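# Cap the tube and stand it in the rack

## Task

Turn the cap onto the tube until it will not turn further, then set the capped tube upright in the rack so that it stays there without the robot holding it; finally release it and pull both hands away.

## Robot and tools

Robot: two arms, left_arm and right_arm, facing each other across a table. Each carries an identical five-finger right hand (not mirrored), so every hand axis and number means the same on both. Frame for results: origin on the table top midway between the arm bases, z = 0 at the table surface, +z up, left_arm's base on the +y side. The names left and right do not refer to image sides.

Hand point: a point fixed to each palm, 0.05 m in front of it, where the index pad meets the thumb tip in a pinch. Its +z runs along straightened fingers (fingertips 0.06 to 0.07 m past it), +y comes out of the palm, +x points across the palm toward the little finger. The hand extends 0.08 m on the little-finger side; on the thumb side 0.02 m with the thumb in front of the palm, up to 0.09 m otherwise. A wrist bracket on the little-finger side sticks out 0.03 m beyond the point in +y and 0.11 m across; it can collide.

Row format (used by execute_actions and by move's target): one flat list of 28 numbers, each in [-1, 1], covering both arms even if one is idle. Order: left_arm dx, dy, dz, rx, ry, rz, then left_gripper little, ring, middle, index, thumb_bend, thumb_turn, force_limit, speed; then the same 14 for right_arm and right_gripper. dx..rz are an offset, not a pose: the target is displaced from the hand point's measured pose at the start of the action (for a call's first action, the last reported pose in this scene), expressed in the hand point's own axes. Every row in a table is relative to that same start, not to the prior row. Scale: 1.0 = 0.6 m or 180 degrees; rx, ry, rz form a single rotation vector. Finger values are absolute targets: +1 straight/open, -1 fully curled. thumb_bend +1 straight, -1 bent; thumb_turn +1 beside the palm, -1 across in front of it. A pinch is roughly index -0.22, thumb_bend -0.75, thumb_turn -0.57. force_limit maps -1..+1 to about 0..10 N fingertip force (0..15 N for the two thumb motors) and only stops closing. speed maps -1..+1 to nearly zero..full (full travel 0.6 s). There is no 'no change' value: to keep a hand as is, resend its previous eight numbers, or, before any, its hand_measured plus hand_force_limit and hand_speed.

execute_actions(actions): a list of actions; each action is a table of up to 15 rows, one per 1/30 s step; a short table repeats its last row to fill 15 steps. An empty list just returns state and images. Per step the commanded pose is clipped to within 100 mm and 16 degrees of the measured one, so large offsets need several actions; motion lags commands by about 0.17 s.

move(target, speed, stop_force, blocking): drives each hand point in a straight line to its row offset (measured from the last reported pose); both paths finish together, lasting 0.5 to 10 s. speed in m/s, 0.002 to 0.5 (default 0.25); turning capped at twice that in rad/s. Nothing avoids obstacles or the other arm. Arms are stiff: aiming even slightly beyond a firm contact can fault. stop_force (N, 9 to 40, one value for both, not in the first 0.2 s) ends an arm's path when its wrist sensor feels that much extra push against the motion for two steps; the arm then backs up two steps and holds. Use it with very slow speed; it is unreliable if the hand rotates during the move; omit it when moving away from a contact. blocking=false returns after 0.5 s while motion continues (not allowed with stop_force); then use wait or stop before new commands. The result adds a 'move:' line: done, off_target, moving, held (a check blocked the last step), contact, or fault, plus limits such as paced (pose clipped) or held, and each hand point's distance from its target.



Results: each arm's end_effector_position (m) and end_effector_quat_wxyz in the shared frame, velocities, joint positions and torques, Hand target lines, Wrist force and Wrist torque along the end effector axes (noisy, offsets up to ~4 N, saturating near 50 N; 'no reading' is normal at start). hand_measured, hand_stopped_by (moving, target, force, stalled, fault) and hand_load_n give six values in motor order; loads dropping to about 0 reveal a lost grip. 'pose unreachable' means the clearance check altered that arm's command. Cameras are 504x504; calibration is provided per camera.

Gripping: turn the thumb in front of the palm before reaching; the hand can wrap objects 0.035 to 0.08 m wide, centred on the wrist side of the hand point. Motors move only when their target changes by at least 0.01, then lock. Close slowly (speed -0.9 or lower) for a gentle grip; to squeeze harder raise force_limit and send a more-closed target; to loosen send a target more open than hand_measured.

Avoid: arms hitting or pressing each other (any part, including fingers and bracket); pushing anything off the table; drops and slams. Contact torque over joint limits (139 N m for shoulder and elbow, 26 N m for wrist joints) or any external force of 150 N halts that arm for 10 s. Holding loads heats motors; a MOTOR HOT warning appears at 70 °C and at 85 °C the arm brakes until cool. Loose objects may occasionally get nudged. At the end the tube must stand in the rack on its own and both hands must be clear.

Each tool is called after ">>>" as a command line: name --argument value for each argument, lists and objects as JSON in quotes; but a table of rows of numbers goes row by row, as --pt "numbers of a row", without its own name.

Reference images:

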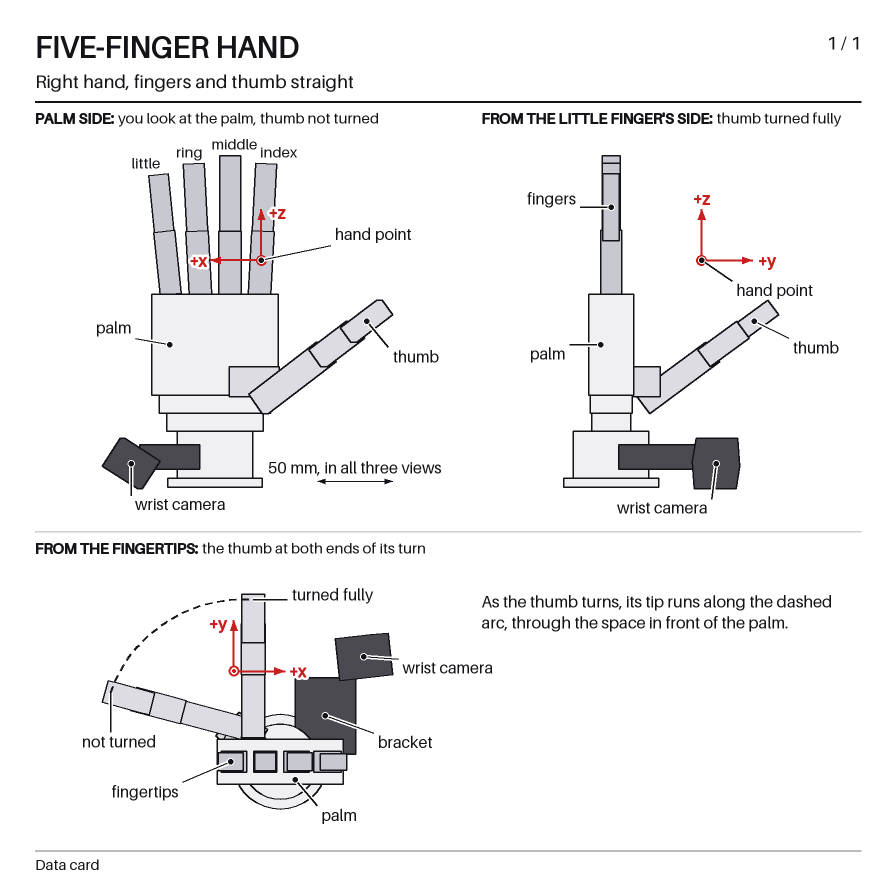

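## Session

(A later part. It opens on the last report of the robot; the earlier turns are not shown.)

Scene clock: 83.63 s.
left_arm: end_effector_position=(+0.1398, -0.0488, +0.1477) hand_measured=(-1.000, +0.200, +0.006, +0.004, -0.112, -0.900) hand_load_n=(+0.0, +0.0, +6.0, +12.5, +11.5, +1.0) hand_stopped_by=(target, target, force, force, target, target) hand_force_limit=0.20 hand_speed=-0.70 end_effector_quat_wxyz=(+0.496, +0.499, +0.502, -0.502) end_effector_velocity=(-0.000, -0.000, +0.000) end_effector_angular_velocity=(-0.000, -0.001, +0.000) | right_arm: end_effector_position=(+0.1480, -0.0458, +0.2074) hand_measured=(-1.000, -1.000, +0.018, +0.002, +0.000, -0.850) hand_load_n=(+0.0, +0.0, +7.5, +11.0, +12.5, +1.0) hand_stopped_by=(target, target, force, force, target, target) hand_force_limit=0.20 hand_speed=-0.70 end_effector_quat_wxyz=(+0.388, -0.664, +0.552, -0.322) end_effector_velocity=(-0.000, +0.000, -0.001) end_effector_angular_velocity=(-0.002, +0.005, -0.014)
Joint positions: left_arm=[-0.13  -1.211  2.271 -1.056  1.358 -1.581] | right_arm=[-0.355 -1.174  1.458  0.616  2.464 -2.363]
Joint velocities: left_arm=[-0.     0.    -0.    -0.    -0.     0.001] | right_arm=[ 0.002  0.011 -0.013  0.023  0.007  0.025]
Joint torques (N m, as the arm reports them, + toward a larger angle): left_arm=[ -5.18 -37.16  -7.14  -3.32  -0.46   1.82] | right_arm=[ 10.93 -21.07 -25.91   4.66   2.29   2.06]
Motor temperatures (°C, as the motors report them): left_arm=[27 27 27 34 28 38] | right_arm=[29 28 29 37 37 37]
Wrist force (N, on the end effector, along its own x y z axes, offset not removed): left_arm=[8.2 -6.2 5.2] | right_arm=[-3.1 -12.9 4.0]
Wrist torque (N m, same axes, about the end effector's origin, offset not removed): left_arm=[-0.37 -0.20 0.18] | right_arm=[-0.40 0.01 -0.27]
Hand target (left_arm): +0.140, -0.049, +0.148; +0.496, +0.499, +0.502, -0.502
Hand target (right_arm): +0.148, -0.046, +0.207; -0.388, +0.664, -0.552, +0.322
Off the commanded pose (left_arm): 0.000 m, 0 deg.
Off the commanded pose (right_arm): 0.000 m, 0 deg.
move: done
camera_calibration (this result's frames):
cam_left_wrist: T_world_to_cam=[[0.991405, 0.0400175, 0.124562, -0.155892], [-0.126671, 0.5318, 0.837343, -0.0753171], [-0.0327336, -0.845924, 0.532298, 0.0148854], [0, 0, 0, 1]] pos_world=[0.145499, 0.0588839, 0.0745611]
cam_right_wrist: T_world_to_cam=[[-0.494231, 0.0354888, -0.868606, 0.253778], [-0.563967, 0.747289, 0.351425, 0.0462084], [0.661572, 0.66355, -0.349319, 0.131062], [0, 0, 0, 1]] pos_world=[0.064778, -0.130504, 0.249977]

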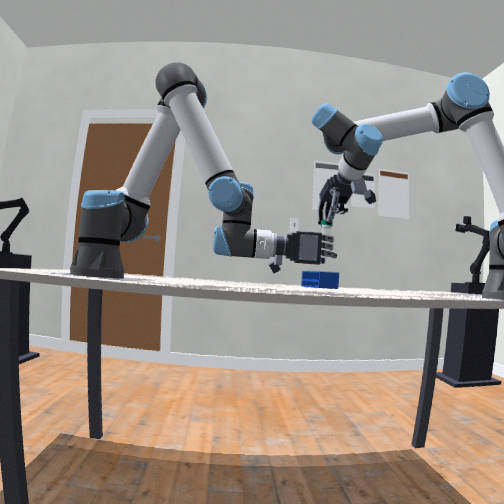

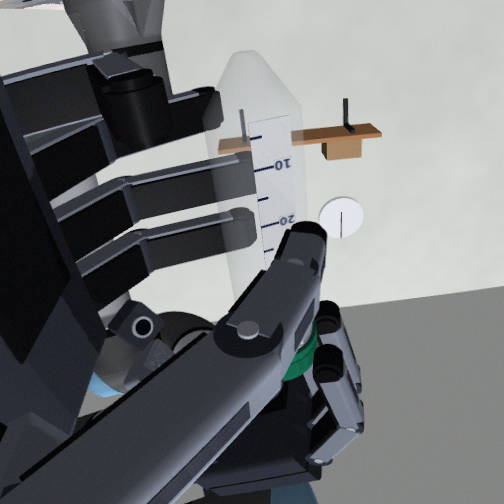

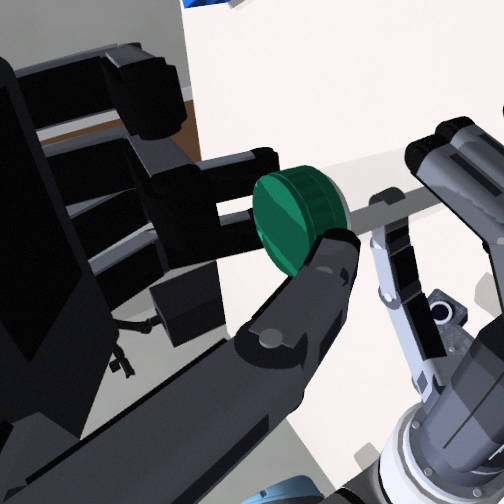

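>>> execute_actions --actions '[[[0,0,0,0,0,0,-1,0.2,-0.6,-0.6,-0.12,-0.9,0.2,-0.7,0,0,0,0,0,0,-1,-1,0.15,0.15,0.2,-0.85,0.2,-0.3]]]'

>>> move --target '[0,0,0,0,0,0,-1,0.2,-0.6,-0.6,-0.12,-0.9,0.2,-0.7,0.0083,0.006,-0.01,0,-0.4355,-0.2455,-1,-1,0.15,0.15,0.2,-0.85,0.2,-0.3]' --speed 0.35

>>> zoom_image --camera "cam_low" --region '[300, 190, 360, 250]'

>>> execute_actions --actions '[[[0,0,0,0,0,0,-1,0.2,-0.6,-0.6,-0.12,-0.9,0.2,-0.7,0,0,0,0,0,0,-1,-1,0.07,0.07,0.0,-0.85,0.2,-0.3]],[[0,0,0,0,0,0,-1,0.2,-0.6,-0.6,-0.12,-0.9,0.2,-0.7,0,0,0,0,0,0,-1,-1,-0.7,-0.7,0,-0.85,0.2,-0.8]]]'

>>> move --target '[0,0,0,0,0,0,-1,0.2,-0.6,-0.6,-0.12,-0.9,0.2,-0.7,0.0137,-0.0039,0.0085,0,0.4355,0.2455,-1,-1,-0.7,-0.7,0,-0.85,0.2,-0.8]' --speed 0.25

>>> zoom_image --camera "cam_low" --region '[300, 190, 360, 250]'

Scene clock: 84.57 s.
left_arm: end_effector_position=(+0.1398, -0.0488, +0.1477) hand_measured=(-1.000, +0.200, +0.006, +0.004, -0.112, -0.900) hand_load_n=(+0.0, +0.0, +6.0, +9.0, +12.5, -2.0) hand_stopped_by=(target, target, force, force, target, target) hand_force_limit=0.20 hand_speed=-0.70 end_effector_quat_wxyz=(+0.496, +0.499, +0.502, -0.502) end_effector_velocity=(+0.000, +0.000, -0.000) end_effector_angular_velocity=(+0.001, -0.000, +0.000) | right_arm: end_effector_position=(+0.1480, -0.0458, +0.2073) hand_measured=(-1.000, -1.000, +0.150, +0.150, +0.200, -0.850) hand_load_n=(+0.0, +0.0, +0.0, +0.0, +0.0, +0.0) hand_stopped_by=(target, target, target, target, target, target) hand_force_limit=0.20 hand_speed=-0.30 end_effector_quat_wxyz=(+0.388, -0.664, +0.552, -0.322) end_effector_velocity=(+0.000, -0.000, +0.000) end_effector_angular_velocity=(-0.000, +0.001, +0.000)
Joint positions: left_arm=[-0.13  -1.211  2.271 -1.056  1.358 -1.581] | right_arm=[-0.355 -1.174  1.458  0.616  2.464 -2.363]
Joint velocities: left_arm=[ 0.     0.001  0.     0.    -0.    -0.   ] | right_arm=[-0.001 -0.001  0.     0.001 -0.002 -0.   ]
Joint torques (N m, as the arm reports them, + toward a larger angle): left_arm=[ -5.11 -37.34  -8.95  -3.51  -0.45   1.9 ] | right_arm=[ -9.2  -43.16  -7.43  -0.35  -1.44  -2.34]
Motor temperatures (°C, as the motors report them): left_arm=[27 27 27 34 28 38] | right_arm=[29 28 29 37 37 37]
Wrist force (N, on the end effector, along its own x y z axes, offset not removed): left_arm=[1.4 -1.8 0.5] | right_arm=[1.4 0.5 1.4]
Wrist torque (N m, same axes, about the end effector's origin, offset not removed): left_arm=[-0.55 -0.34 -0.10] | right_arm=[0.19 0.01 0.24]
Hand target (left_arm): +0.140, -0.049, +0.148; +0.496, +0.499, +0.502, -0.502
Hand target (right_arm): +0.148, -0.046, +0.207; -0.388, +0.664, -0.552, +0.322
Off the commanded pose (left_arm): 0.000 m, 0 deg.
Off the commanded pose (right_arm): 0.000 m, 0 deg.
camera_calibration (this result's frames):
cam_left_wrist: T_world_to_cam=[[0.991405, 0.0400173, 0.124561, -0.155892], [-0.126671, 0.531801, 0.837343, -0.0753174], [-0.0327336, -0.845924, 0.532299, 0.0148849], [0, 0, 0, 1]] pos_world=[0.145499, 0.0588837, 0.0745615]
cam_right_wrist: T_world_to_cam=[[-0.49425, 0.0354402, -0.868597, 0.253744], [-0.563954, 0.747314, 0.351394, 0.0462141], [0.661568, 0.663526, -0.349373, 0.131063], [0, 0, 0, 1]] pos_world=[0.0647687, -0.130493, 0.249952]

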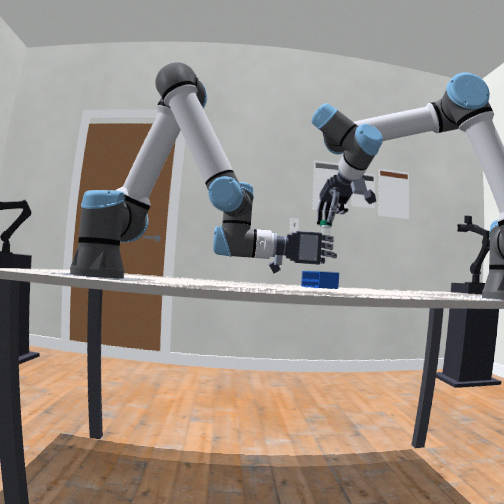

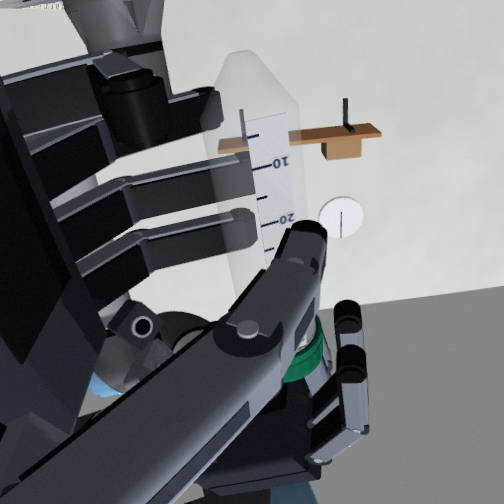

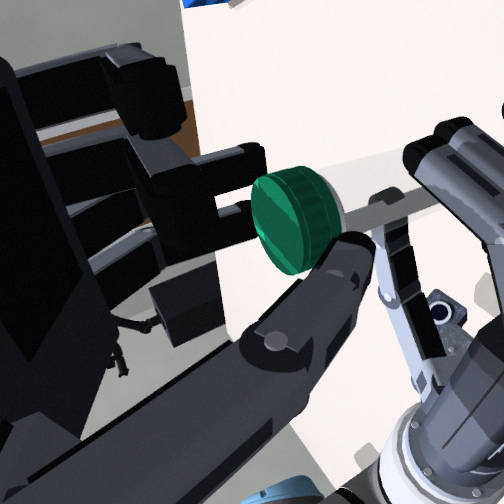

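Scene clock: 87.47 s.
left_arm: end_effector_position=(+0.1398, -0.0488, +0.1477) hand_measured=(-1.000, +0.200, +0.006, +0.004, -0.112, -0.900) hand_load_n=(+0.0, +0.0, +6.0, +9.0, +12.5, -2.0) hand_stopped_by=(target, target, force, force, target, target) hand_force_limit=0.20 hand_speed=-0.70 end_effector_quat_wxyz=(+0.496, +0.499, +0.502, -0.502) end_effector_velocity=(+0.000, +0.000, +0.000) end_effector_angular_velocity=(-0.000, -0.000, -0.000) | right_arm: end_effector_position=(+0.1423, -0.0520, +0.2072) hand_measured=(-1.000, -1.000, +0.150, +0.150, +0.200, -0.850) hand_load_n=(+0.0, +0.0, +0.0, +0.0, +0.0, +0.0) hand_stopped_by=(target, target, target, target, target, target) hand_force_limit=0.20 hand_speed=-0.30 end_effector_quat_wxyz=(-0.503, +0.859, +0.079, -0.046) end_effector_velocity=(+0.000, -0.000, -0.000) end_effector_angular_velocity=(-0.006, -0.002, +0.011)
Joint positions: left_arm=[-0.13  -1.211  2.271 -1.056  1.358 -1.581] | right_arm=[-0.973 -1.298  1.623  0.545  0.694 -3.883]
Joint velocities: left_arm=[ 0.    -0.001  0.     0.     0.     0.   ] | right_arm=[-0.     0.009 -0.01   0.018 -0.003 -0.019]
Joint torques (N m, as the arm reports them, + toward a larger angle): left_arm=[ -4.43 -36.56  -8.27  -3.72  -0.47   1.8 ] | right_arm=[ -8.66 -20.74 -29.87   3.05  -3.54  -2.37]
Motor temperatures (°C, as the motors report them): left_arm=[27 27 27 34 28 38] | right_arm=[29 28 29 37 37 37]
Wrist force (N, on the end effector, along its own x y z axes, offset not removed): left_arm=[1.5 -0.8 1.8] | right_arm=[3.0 -3.5 -1.4]
Wrist torque (N m, same axes, about the end effector's origin, offset not removed): left_arm=[-0.44 -0.50 -0.08] | right_arm=[-0.56 -0.05 0.33]
Hand target (left_arm): +0.140, -0.049, +0.148; +0.496, +0.499, +0.502, -0.502
Hand target (right_arm): +0.142, -0.052, +0.207; -0.503, +0.859, +0.080, -0.046
Off the commanded pose (left_arm): 0.000 m, 0 deg.
Off the commanded pose (right_arm): 0.000 m, 0 deg.
move: done
camera_calibration (this result's frames):
cam_left_wrist: T_world_to_cam=[[0.991405, 0.0400175, 0.124562, -0.155892], [-0.126671, 0.5318, 0.837343, -0.0753174], [-0.0327336, -0.845924, 0.532298, 0.014885], [0, 0, 0, 1]] pos_world=[0.145499, 0.0588838, 0.0745614]
cam_right_wrist: T_world_to_cam=[[-0.0341516, -0.491254, -0.870346, 0.158517], [-0.748947, -0.564044, 0.347754, 0.00662456], [-0.661749, 0.66372, -0.34866, 0.327094], [0, 0, 0, 1]] pos_world=[0.226829, -0.13549, 0.249706]

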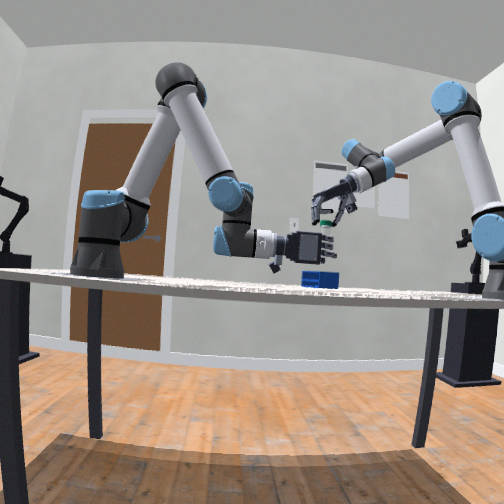

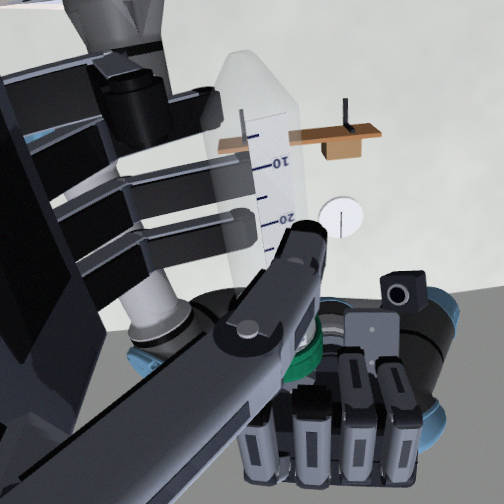

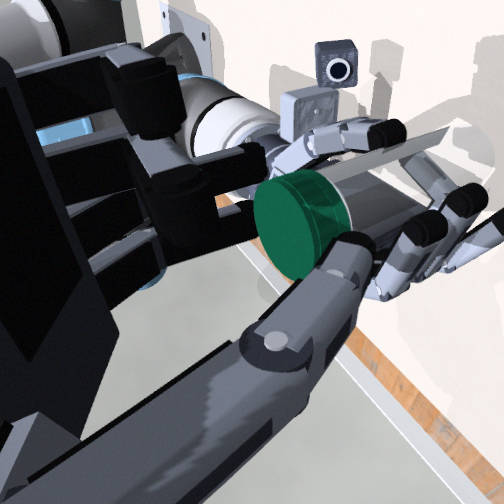

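Region (300, 190, 360, 250) of cam_low's 504x504 image, scaled by 8.400, with more detail than that image has.

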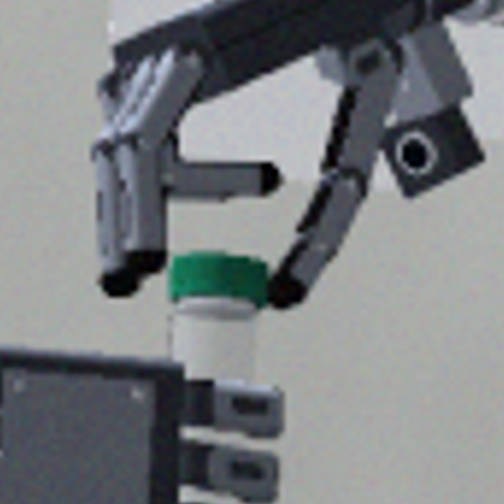

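Scene clock: 88.47 s.
left_arm: end_effector_position=(+0.1398, -0.0488, +0.1477) hand_measured=(-1.000, +0.200, +0.006, +0.004, -0.112, -0.900) hand_load_n=(+0.0, +0.0, +6.5, +8.5, +12.5, -2.0) hand_stopped_by=(target, target, force, force, target, target) hand_force_limit=0.20 hand_speed=-0.70 end_effector_quat_wxyz=(+0.496, +0.499, +0.502, -0.502) end_effector_velocity=(+0.001, -0.000, -0.000) end_effector_angular_velocity=(+0.000, +0.000, +0.001) | right_arm: end_effector_position=(+0.1423, -0.0520, +0.2072) hand_measured=(-1.000, -1.000, +0.008, +0.028, +0.008, -0.850) hand_load_n=(+0.0, +0.0, +7.5, +3.0, +9.5, +1.5) hand_stopped_by=(target, target, force, force, target, target) hand_force_limit=0.20 hand_speed=-0.80 end_effector_quat_wxyz=(-0.503, +0.859, +0.079, -0.046) end_effector_velocity=(+0.000, +0.000, -0.000) end_effector_angular_velocity=(+0.000, -0.002, -0.000)
Joint positions: left_arm=[-0.13  -1.211  2.271 -1.056  1.358 -1.581] | right_arm=[-0.973 -1.298  1.623  0.545  0.694 -3.883]
Joint velocities: left_arm=[ 0.001  0.001 -0.     0.    -0.    -0.   ] | right_arm=[-0.    -0.     0.    -0.001  0.001 -0.001]
Joint torques (N m, as the arm reports them, + toward a larger angle): left_arm=[ -5.06 -37.2   -7.98  -3.45  -0.35   1.83] | right_arm=[ -8.17 -35.22  -9.91  -0.08   0.64   2.13]
Motor temperatures (°C, as the motors report them): left_arm=[27 27 27 34 28 38] | right_arm=[29 28 29 37 37 37]
Wrist force (N, on the end effector, along its own x y z axes, offset not removed): left_arm=[2.7 -2.6 2.0] | right_arm=[2.3 -2.8 -3.9]
Wrist torque (N m, same axes, about the end effector's origin, offset not removed): left_arm=[-0.75 -0.39 -0.10] | right_arm=[0.25 -0.04 0.18]
Hand target (left_arm): +0.140, -0.049, +0.148; +0.496, +0.499, +0.502, -0.502
Hand target (right_arm): +0.142, -0.052, +0.207; -0.503, +0.859, +0.079, -0.046
Off the commanded pose (left_arm): 0.000 m, 0 deg.
Off the commanded pose (right_arm): 0.000 m, 0 deg.
camera_calibration (this result's frames):
cam_left_wrist: T_world_to_cam=[[0.991405, 0.0400174, 0.124562, -0.155892], [-0.126671, 0.531801, 0.837343, -0.0753174], [-0.0327336, -0.845924, 0.532298, 0.014885], [0, 0, 0, 1]] pos_world=[0.145499, 0.0588838, 0.0745614]
cam_right_wrist: T_world_to_cam=[[-0.0341711, -0.491266, -0.870339, 0.158502], [-0.748931, -0.564047, 0.347783, 0.00663474], [-0.661766, 0.663708, -0.34865, 0.327087], [0, 0, 0, 1]] pos_world=[0.226841, -0.135481, 0.249683]

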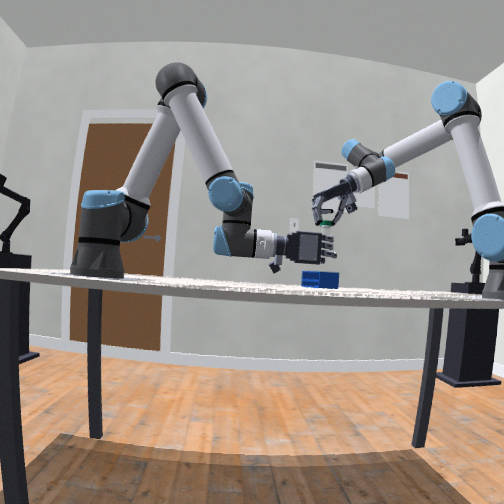

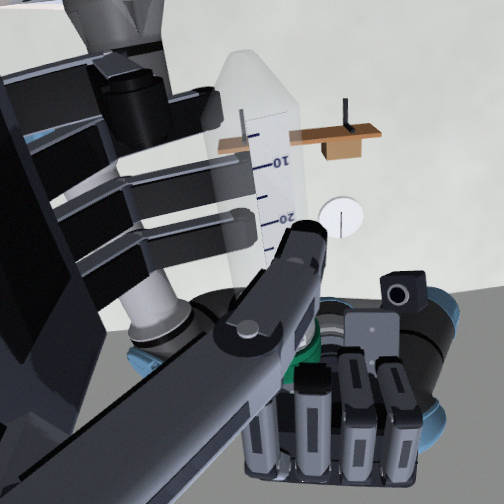

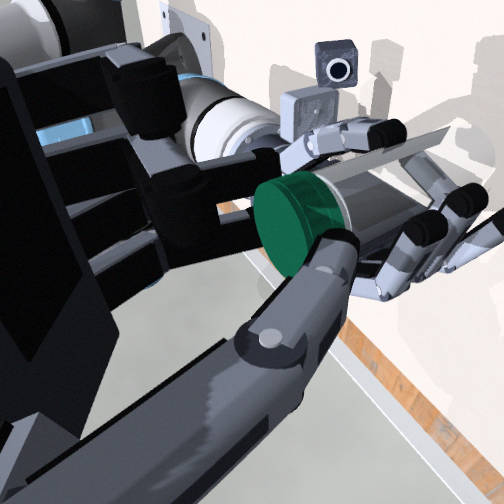

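Scene clock: 92.20 s.
left_arm: end_effector_position=(+0.1398, -0.0488, +0.1477) hand_measured=(-1.000, +0.200, +0.004, +0.004, -0.112, -0.900) hand_load_n=(+0.0, +0.0, +6.5, +7.0, +11.5, -3.5) hand_stopped_by=(target, target, force, force, target, target) hand_force_limit=0.20 hand_speed=-0.70 end_effector_quat_wxyz=(+0.496, +0.499, +0.502, -0.502) end_effector_velocity=(-0.000, -0.000, +0.001) end_effector_angular_velocity=(-0.002, +0.000, -0.000) | right_arm: end_effector_position=(+0.1491, -0.0449, +0.2068) hand_measured=(-1.000, -1.000, +0.008, +0.028, +0.008, -0.850) hand_load_n=(+0.0, +0.0, +6.5, +4.0, +8.5, +0.0) hand_stopped_by=(target, target, force, force, target, target) hand_force_limit=0.20 hand_speed=-0.80 end_effector_quat_wxyz=(+0.389, -0.664, +0.552, -0.322) end_effector_velocity=(+0.000, +0.000, -0.000) end_effector_angular_velocity=(-0.001, +0.004, -0.014)
Joint positions: left_arm=[-0.13  -1.211  2.271 -1.056  1.358 -1.581] | right_arm=[-0.356 -1.173  1.458  0.612  2.463 -2.366]
Joint velocities: left_arm=[-0.    -0.002 -0.     0.     0.     0.   ] | right_arm=[ 0.002  0.011 -0.013  0.023  0.007  0.024]
Joint torques (N m, as the arm reports them, + toward a larger angle): left_arm=[ -4.84 -37.22  -8.33  -2.65  -0.41   1.75] | right_arm=[ 10.94 -21.11 -27.75   3.49   2.57   2.25]
Motor temperatures (°C, as the motors report them): left_arm=[27 27 27 34 28 38] | right_arm=[29 28 29 37 37 37]
Wrist force (N, on the end effector, along its own x y z axes, offset not removed): left_arm=[6.9 -2.6 0.8] | right_arm=[2.7 -6.9 -2.5]
Wrist torque (N m, same axes, about the end effector's origin, offset not removed): left_arm=[-0.37 -0.39 -0.03] | right_arm=[0.35 0.09 0.03]
Hand target (left_arm): +0.140, -0.049, +0.148; +0.496, +0.499, +0.502, -0.502
Hand target (right_arm): +0.149, -0.045, +0.207; -0.388, +0.664, -0.552, +0.322
Off the commanded pose (left_arm): 0.000 m, 0 deg.
Off the commanded pose (right_arm): 0.000 m, 0 deg.
move: done
camera_calibration (this result's frames):
cam_left_wrist: T_world_to_cam=[[0.991405, 0.0400178, 0.124561, -0.155892], [-0.12667, 0.531803, 0.837341, -0.0753176], [-0.0327334, -0.845922, 0.532301, 0.014884], [0, 0, 0, 1]] pos_world=[0.145499, 0.0588833, 0.0745619]
cam_right_wrist: T_world_to_cam=[[-0.493776, 0.036226, -0.868834, 0.253789], [-0.564296, 0.746846, 0.35184, 0.0463688], [0.661631, 0.66401, -0.348332, 0.129351], [0, 0, 0, 1]] pos_world=[0.065898, -0.129715, 0.249243]

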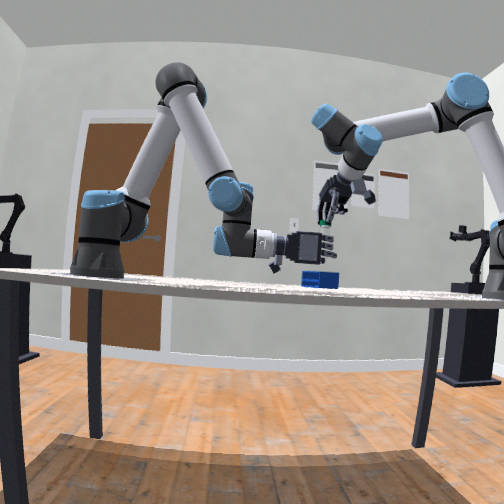

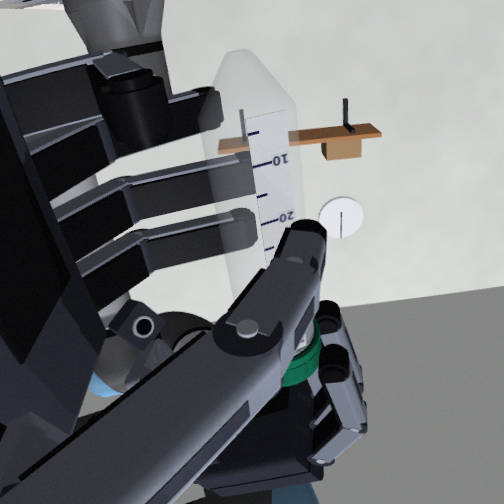

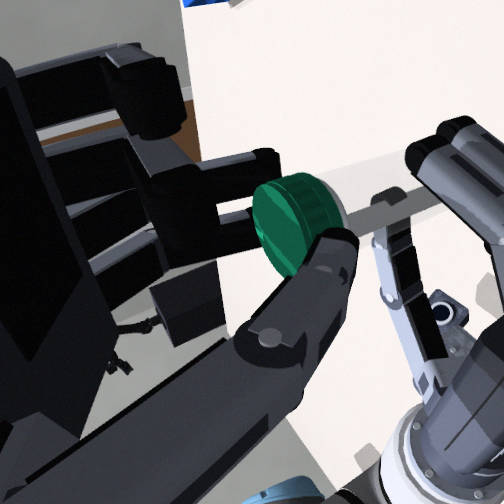

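Region (300, 190, 360, 250) of cam_low's 504x504 image, scaled by 8.400, with more detail than that image has.

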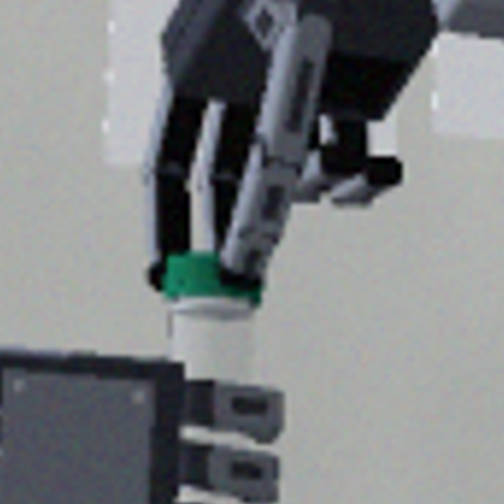

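>>> execute_actions --actions '[[[0,0,0,0,0,0,-1,0.2,-0.65,-0.65,-0.12,-0.9,0.5,-0.9,0,0,0,0,0,0,-1,-1,0.15,0.15,0.2,-0.85,0.2,-0.3]]]'

>>> move --target '[0,0.0037,0,0,0,0.014,-1,0.2,-0.65,-0.65,-0.12,-0.9,0.5,-0.9,0.0095,0.0073,-0.0122,0,-0.4355,-0.2455,-1,-1,0.15,0.15,0.2,-0.85,0.2,-0.3]' --speed 0.35

>>> zoom_image --camera "cam_low" --region '[300, 190, 360, 250]'

>>> execute_actions --actions '[[[0,0,0,0,0,0,-1,0.2,-0.65,-0.65,-0.12,-0.9,0.5,-0.9,0,0,0,0,0,0,-1,-1,0.07,0.07,0.0,-0.85,0.2,-0.3]],[[0,0,0,0,0,0,-1,0.2,-0.65,-0.65,-0.12,-0.9,0.5,-0.9,0,0,0,0,0,0,-1,-1,-0.7,-0.7,0,-0.85,0.2,-0.8]]]'

>>> move --target '[0,0,0,0,0,0,-1,0.2,-0.65,-0.65,-0.12,-0.9,0.5,-0.9,0.0137,-0.0037,0.008,0,0.4355,0.2455,-1,-1,-0.7,-0.7,0,-0.85,0.2,-0.8]' --speed 0.25

>>> zoom_image --camera "cam_low" --region '[300, 190, 360, 250]'

Scene clock: 93.53 s.
left_arm: end_effector_position=(+0.1398, -0.0488, +0.1477) hand_measured=(-1.000, +0.200, -0.004, +0.000, -0.112, -0.900) hand_load_n=(+0.0, +0.0, +8.0, +8.0, +14.0, -1.0) hand_stopped_by=(target, target, force, force, target, target) hand_force_limit=0.50 hand_speed=-0.90 end_effector_quat_wxyz=(+0.496, +0.499, +0.502, -0.502) end_effector_velocity=(+0.000, -0.000, +0.002) end_effector_angular_velocity=(-0.003, +0.001, +0.000) | right_arm: end_effector_position=(+0.1491, -0.0449, +0.2067) hand_measured=(-1.000, -1.000, +0.150, +0.150, +0.200, -0.850) hand_load_n=(+0.0, +0.0, +0.0, +0.0, +0.0, +0.0) hand_stopped_by=(target, target, target, target, target, target) hand_force_limit=0.20 hand_speed=-0.30 end_effector_quat_wxyz=(+0.389, -0.664, +0.552, -0.322) end_effector_velocity=(+0.000, -0.000, +0.000) end_effector_angular_velocity=(+0.001, +0.000, -0.001)
Joint positions: left_arm=[-0.13  -1.211  2.271 -1.056  1.358 -1.581] | right_arm=[-0.356 -1.173  1.458  0.613  2.463 -2.366]
Joint velocities: left_arm=[ 0.001 -0.003 -0.    -0.     0.    -0.   ] | right_arm=[-0.001 -0.     0.    -0.    -0.     0.001]
Joint torques (N m, as the arm reports them, + toward a larger angle): left_arm=[ -4.57 -36.1   -8.57  -2.42  -0.3    1.69] | right_arm=[ -9.21 -42.73  -6.93  -0.43  -1.59  -2.31]
Motor temperatures (°C, as the motors report them): left_arm=[27 27 27 34 28 38] | right_arm=[29 28 29 37 37 37]
Wrist force (N, on the end effector, along its own x y z axes, offset not removed): left_arm=[0.9 -2.8 2.0] | right_arm=[3.1 2.9 -2.1]
Wrist torque (N m, same axes, about the end effector's origin, offset not removed): left_arm=[-0.77 -0.40 -0.11] | right_arm=[0.69 -0.19 0.34]
Hand target (left_arm): +0.140, -0.049, +0.148; +0.496, +0.499, +0.502, -0.502
Hand target (right_arm): +0.149, -0.045, +0.207; -0.389, +0.664, -0.552, +0.322
Off the commanded pose (left_arm): 0.000 m, 0 deg.
Off the commanded pose (right_arm): 0.000 m, 0 deg.
camera_calibration (this result's frames):
cam_left_wrist: T_world_to_cam=[[0.991405, 0.0400182, 0.12456, -0.155892], [-0.12667, 0.531804, 0.83734, -0.0753182], [-0.0327329, -0.845921, 0.532303, 0.0148833], [0, 0, 0, 1]] pos_world=[0.145499, 0.0588832, 0.0745625]
cam_right_wrist: T_world_to_cam=[[-0.493795, 0.0361806, -0.868825, 0.253757], [-0.564283, 0.746869, 0.351812, 0.0463732], [0.661627, 0.663987, -0.348384, 0.129352], [0, 0, 0, 1]] pos_world=[0.0658891, -0.129703, 0.24922]

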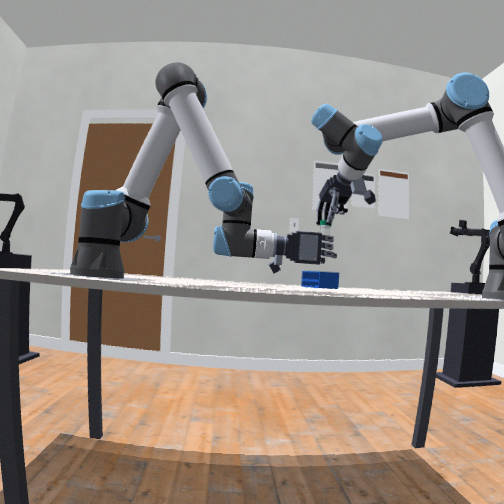

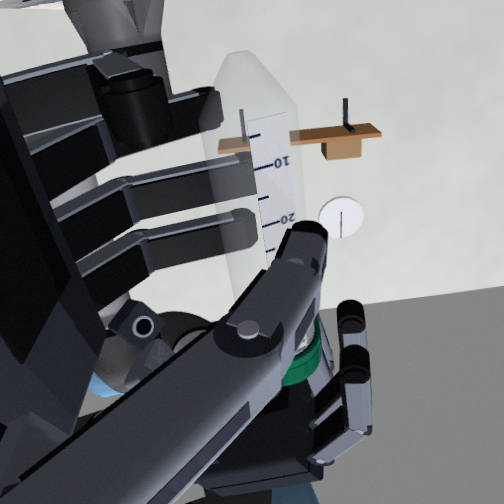

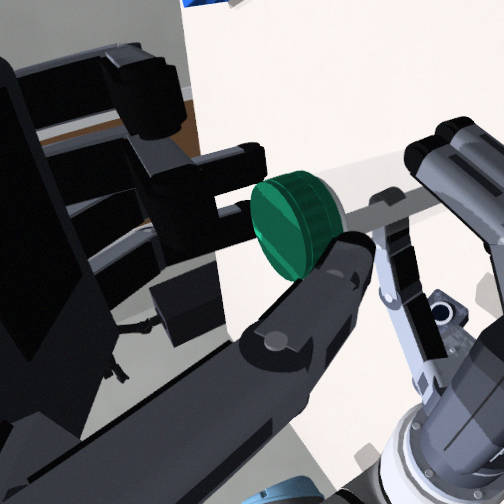

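Scene clock: 96.43 s.
left_arm: end_effector_position=(+0.1420, -0.0488, +0.1477) hand_measured=(-1.000, +0.200, -0.004, +0.000, -0.112, -0.900) hand_load_n=(+0.0, +0.0, +8.0, +8.0, +14.0, -1.0) hand_stopped_by=(target, target, force, force, target, target) hand_force_limit=0.50 hand_speed=-0.90 end_effector_quat_wxyz=(+0.507, +0.510, +0.491, -0.491) end_effector_velocity=(+0.000, +0.000, -0.001) end_effector_angular_velocity=(+0.001, -0.000, +0.000) | right_arm: end_effector_position=(+0.1421, -0.0521, +0.2065) hand_measured=(-1.000, -1.000, +0.150, +0.150, +0.200, -0.850) hand_load_n=(+0.0, +0.0, +0.0, +0.0, +0.0, +0.0) hand_stopped_by=(target, target, target, target, target, target) hand_force_limit=0.20 hand_speed=-0.30 end_effector_quat_wxyz=(-0.504, +0.859, +0.080, -0.045) end_effector_velocity=(-0.000, -0.000, +0.000) end_effector_angular_velocity=(-0.005, +0.001, +0.011)
Joint positions: left_arm=[-0.119 -1.203  2.271 -1.064  1.369 -1.537] | right_arm=[-0.973 -1.298  1.626  0.542  0.693 -3.883]
Joint velocities: left_arm=[ 0.     0.001  0.    -0.    -0.     0.   ] | right_arm=[ 0.     0.008 -0.01   0.019 -0.005 -0.017]
Joint torques (N m, as the arm reports them, + toward a larger angle): left_arm=[ 11.18 -16.03 -23.89  -3.54   1.61   2.75] | right_arm=[ -9.12 -19.32 -29.45   3.02  -3.65  -2.46]
Motor temperatures (°C, as the motors report them): left_arm=[27 27 27 34 28 38] | right_arm=[29 28 29 37 37 37]
Wrist force (N, on the end effector, along its own x y z axes, offset not removed): left_arm=[0.3 -1.0 1.5] | right_arm=[-0.3 -2.3 1.3]
Wrist torque (N m, same axes, about the end effector's origin, offset not removed): left_arm=[-0.51 -0.23 -0.12] | right_arm=[-0.39 0.33 -0.02]
Hand target (left_arm): +0.142, -0.049, +0.148; +0.507, +0.510, +0.491, -0.491
Hand target (right_arm): +0.142, -0.052, +0.206; -0.504, +0.859, +0.080, -0.046
Off the commanded pose (left_arm): 0.000 m, 0 deg.
Off the commanded pose (right_arm): 0.000 m, 0 deg.
move: done
camera_calibration (this result's frames):
cam_left_wrist: T_world_to_cam=[[0.984971, 0.039874, 0.168055, -0.163623], [-0.163298, 0.53197, 0.830868, -0.0688619], [-0.0562702, -0.845824, 0.530486, 0.0185786], [0, 0, 0, 1]] pos_world=[0.150964, 0.058871, 0.0748572]
cam_right_wrist: T_world_to_cam=[[-0.0335974, -0.490425, -0.870836, 0.157939], [-0.749023, -0.56452, 0.346816, 0.00676369], [-0.661692, 0.663928, -0.348373, 0.326743], [0, 0, 0, 1]] pos_world=[0.226576, -0.135659, 0.249022]

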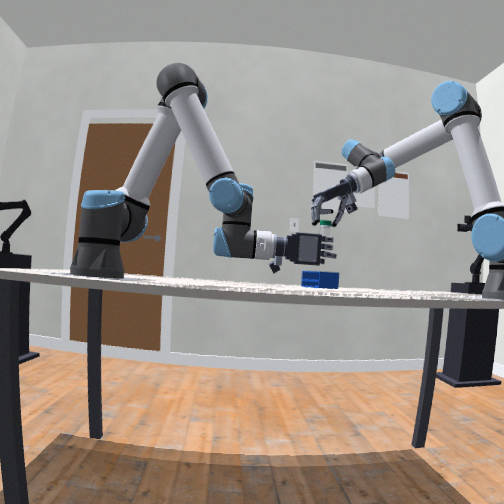

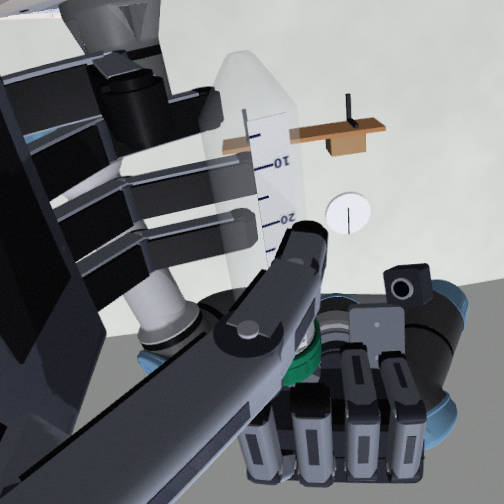

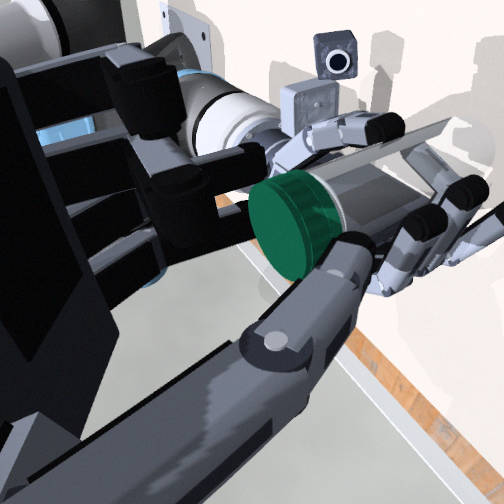

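Region (300, 190, 360, 250) of cam_low's 504x504 image, scaled by 8.400, with more detail than that image has.

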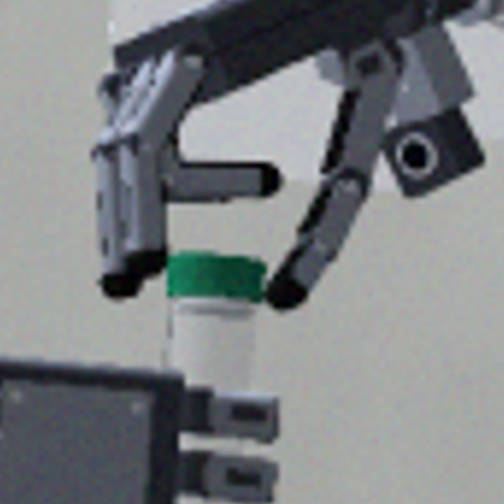

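Scene clock: 97.43 s.
left_arm: end_effector_position=(+0.1420, -0.0488, +0.1477) hand_measured=(-1.000, +0.200, -0.004, +0.000, -0.112, -0.900) hand_load_n=(+0.0, +0.0, +8.0, +9.5, +13.5, +0.0) hand_stopped_by=(target, target, force, force, target, target) hand_force_limit=0.50 hand_speed=-0.90 end_effector_quat_wxyz=(+0.507, +0.510, +0.491, -0.491) end_effector_velocity=(-0.000, -0.000, +0.001) end_effector_angular_velocity=(-0.001, -0.000, -0.000) | right_arm: end_effector_position=(+0.1421, -0.0521, +0.2065) hand_measured=(-1.000, -1.000, +0.008, +0.018, +0.008, -0.850) hand_load_n=(+0.0, +0.0, +9.0, +5.5, +10.5, +1.5) hand_stopped_by=(target, target, force, force, target, target) hand_force_limit=0.20 hand_speed=-0.80 end_effector_quat_wxyz=(-0.504, +0.859, +0.080, -0.045) end_effector_velocity=(-0.001, -0.000, +0.000) end_effector_angular_velocity=(-0.000, +0.001, +0.001)
Joint positions: left_arm=[-0.119 -1.203  2.271 -1.064  1.369 -1.537] | right_arm=[-0.973 -1.298  1.626  0.542  0.693 -3.883]
Joint velocities: left_arm=[-0.    -0.001 -0.     0.     0.     0.   ] | right_arm=[ 0.    -0.    -0.     0.001 -0.     0.   ]
Joint torques (N m, as the arm reports them, + toward a larger angle): left_arm=[ 10.62 -20.74 -23.54  -3.58   1.33   2.6 ] | right_arm=[ -9.13 -34.37  -9.94   0.58   0.52   1.95]
Motor temperatures (°C, as the motors report them): left_arm=[27 27 27 34 28 38] | right_arm=[29 28 29 37 37 37]
Wrist force (N, on the end effector, along its own x y z axes, offset not removed): left_arm=[5.8 -1.6 3.9] | right_arm=[0.1 -7.9 3.0]
Wrist torque (N m, same axes, about the end effector's origin, offset not removed): left_arm=[-0.51 -0.44 0.00] | right_arm=[-0.29 -0.06 -0.02]
Hand target (left_arm): +0.142, -0.049, +0.148; +0.507, +0.510, +0.491, -0.491
Hand target (right_arm): +0.142, -0.052, +0.207; -0.504, +0.859, +0.080, -0.046
Off the commanded pose (left_arm): 0.000 m, 0 deg.
Off the commanded pose (right_arm): 0.000 m, 0 deg.
camera_calibration (this result's frames):
cam_left_wrist: T_world_to_cam=[[0.984969, 0.0398585, 0.168067, -0.163621], [-0.163301, 0.531947, 0.830882, -0.0688505], [-0.0562853, -0.845839, 0.530461, 0.0185926], [0, 0, 0, 1]] pos_world=[0.150964, 0.0588729, 0.0748433]
cam_right_wrist: T_world_to_cam=[[-0.0336084, -0.490429, -0.870833, 0.157927], [-0.749007, -0.56453, 0.346834, 0.00677721], [-0.661709, 0.663917, -0.348362, 0.326735], [0, 0, 0, 1]] pos_world=[0.226588, -0.135647, 0.248999]

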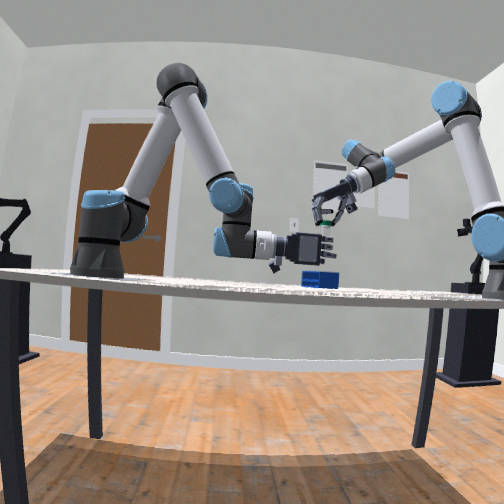

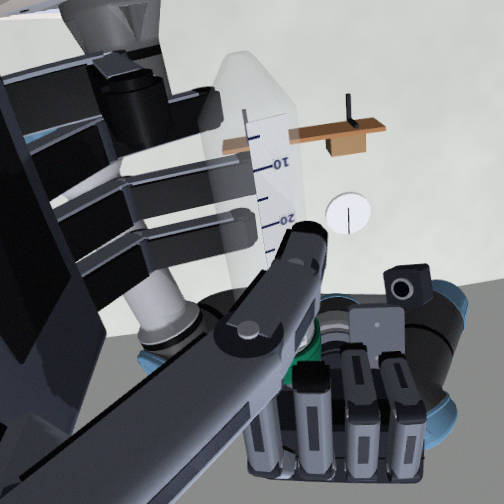

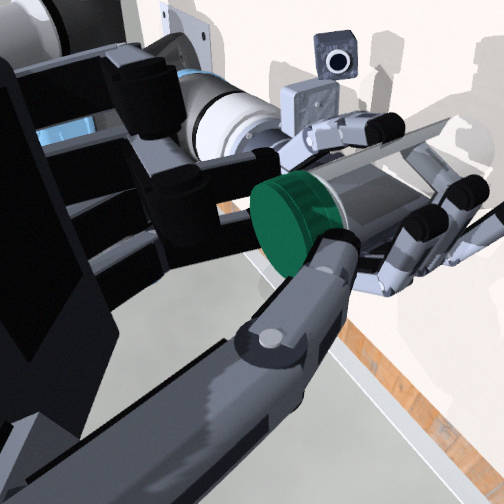

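Scene clock: 101.17 s.
left_arm: end_effector_position=(+0.1420, -0.0488, +0.1477) hand_measured=(-1.000, +0.200, -0.004, +0.002, -0.112, -0.900) hand_load_n=(+0.0, +0.0, +7.0, +10.0, +12.0, -2.5) hand_stopped_by=(target, target, force, force, target, target) hand_force_limit=0.50 hand_speed=-0.90 end_effector_quat_wxyz=(+0.507, +0.510, +0.491, -0.491) end_effector_velocity=(+0.000, -0.000, +0.001) end_effector_angular_velocity=(-0.001, -0.000, +0.001) | right_arm: end_effector_position=(+0.1490, -0.0454, +0.2062) hand_measured=(-1.000, -1.000, +0.008, +0.018, +0.008, -0.850) hand_load_n=(+0.0, +0.0, +8.5, +6.0, +9.5, +2.0) hand_stopped_by=(target, target, force, force, target, target) hand_force_limit=0.20 hand_speed=-0.80 end_effector_quat_wxyz=(+0.389, -0.664, +0.552, -0.321) end_effector_velocity=(-0.001, +0.000, -0.000) end_effector_angular_velocity=(-0.002, +0.006, -0.012)
Joint positions: left_arm=[-0.119 -1.203  2.271 -1.064  1.369 -1.537] | right_arm=[-0.356 -1.174  1.461  0.609  2.463 -2.366]
Joint velocities: left_arm=[ 0.001 -0.001 -0.     0.    -0.     0.001] | right_arm=[ 0.002  0.01  -0.013  0.024  0.005  0.023]
Joint torques (N m, as the arm reports them, + toward a larger angle): left_arm=[ 10.52 -21.08 -15.42  -3.37  -2.88   2.45] | right_arm=[ 11.81 -19.91 -25.5    4.27   2.23   2.1 ]
Motor temperatures (°C, as the motors report them): left_arm=[27 27 27 34 28 38] | right_arm=[29 28 29 37 37 37]
Wrist force (N, on the end effector, along its own x y z axes, offset not removed): left_arm=[9.8 -4.8 2.7] | right_arm=[0.9 -11.5 1.4]
Wrist torque (N m, same axes, about the end effector's origin, offset not removed): left_arm=[-0.40 -0.31 -0.01] | right_arm=[-0.29 -0.04 -0.07]
Hand target (left_arm): +0.142, -0.049, +0.148; +0.507, +0.510, +0.491, -0.491
Hand target (right_arm): +0.149, -0.045, +0.206; -0.389, +0.663, -0.552, +0.322
Off the commanded pose (left_arm): 0.000 m, 0 deg.
Off the commanded pose (right_arm): 0.000 m, 0 deg.
move: done
camera_calibration (this result's frames):
cam_left_wrist: T_world_to_cam=[[0.98497, 0.0398382, 0.168066, -0.163615], [-0.163289, 0.531954, 0.83088, -0.0688505], [-0.0563027, -0.845836, 0.530464, 0.0185897], [0, 0, 0, 1]] pos_world=[0.15096, 0.0588673, 0.0748436]
cam_right_wrist: T_world_to_cam=[[-0.493309, 0.0369991, -0.869067, 0.253219], [-0.564631, 0.746386, 0.352278, 0.0467432], [0.661693, 0.664484, -0.347308, 0.129372], [0, 0, 0, 1]] pos_world=[0.0657028, -0.130223, 0.248529]

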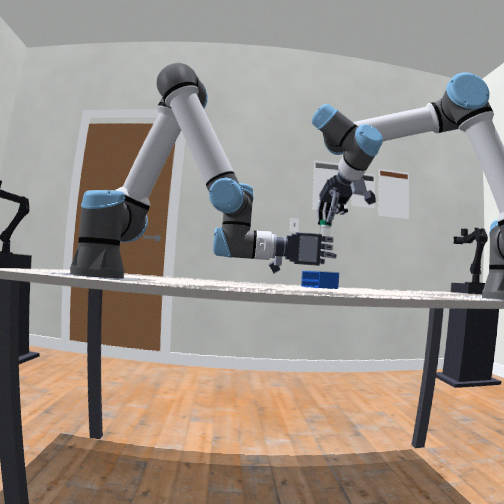

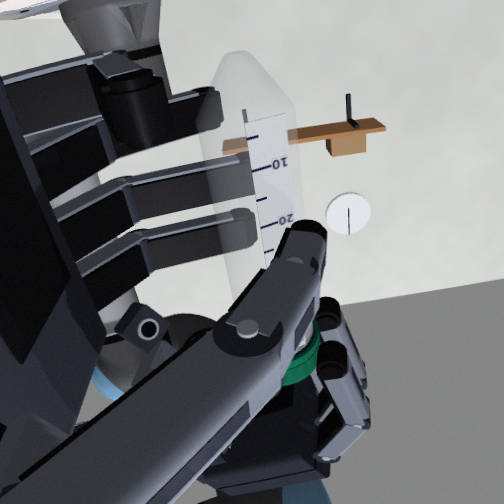

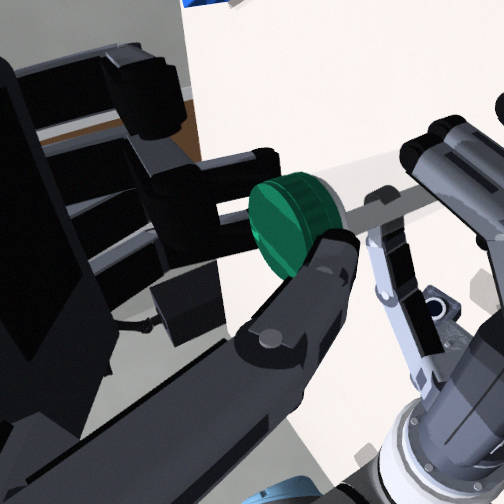

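Region (300, 190, 360, 250) of cam_low's 504x504 image, scaled by 8.400, with more detail than that image has.

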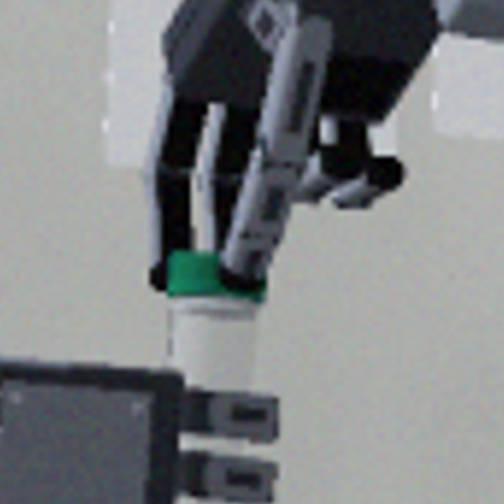

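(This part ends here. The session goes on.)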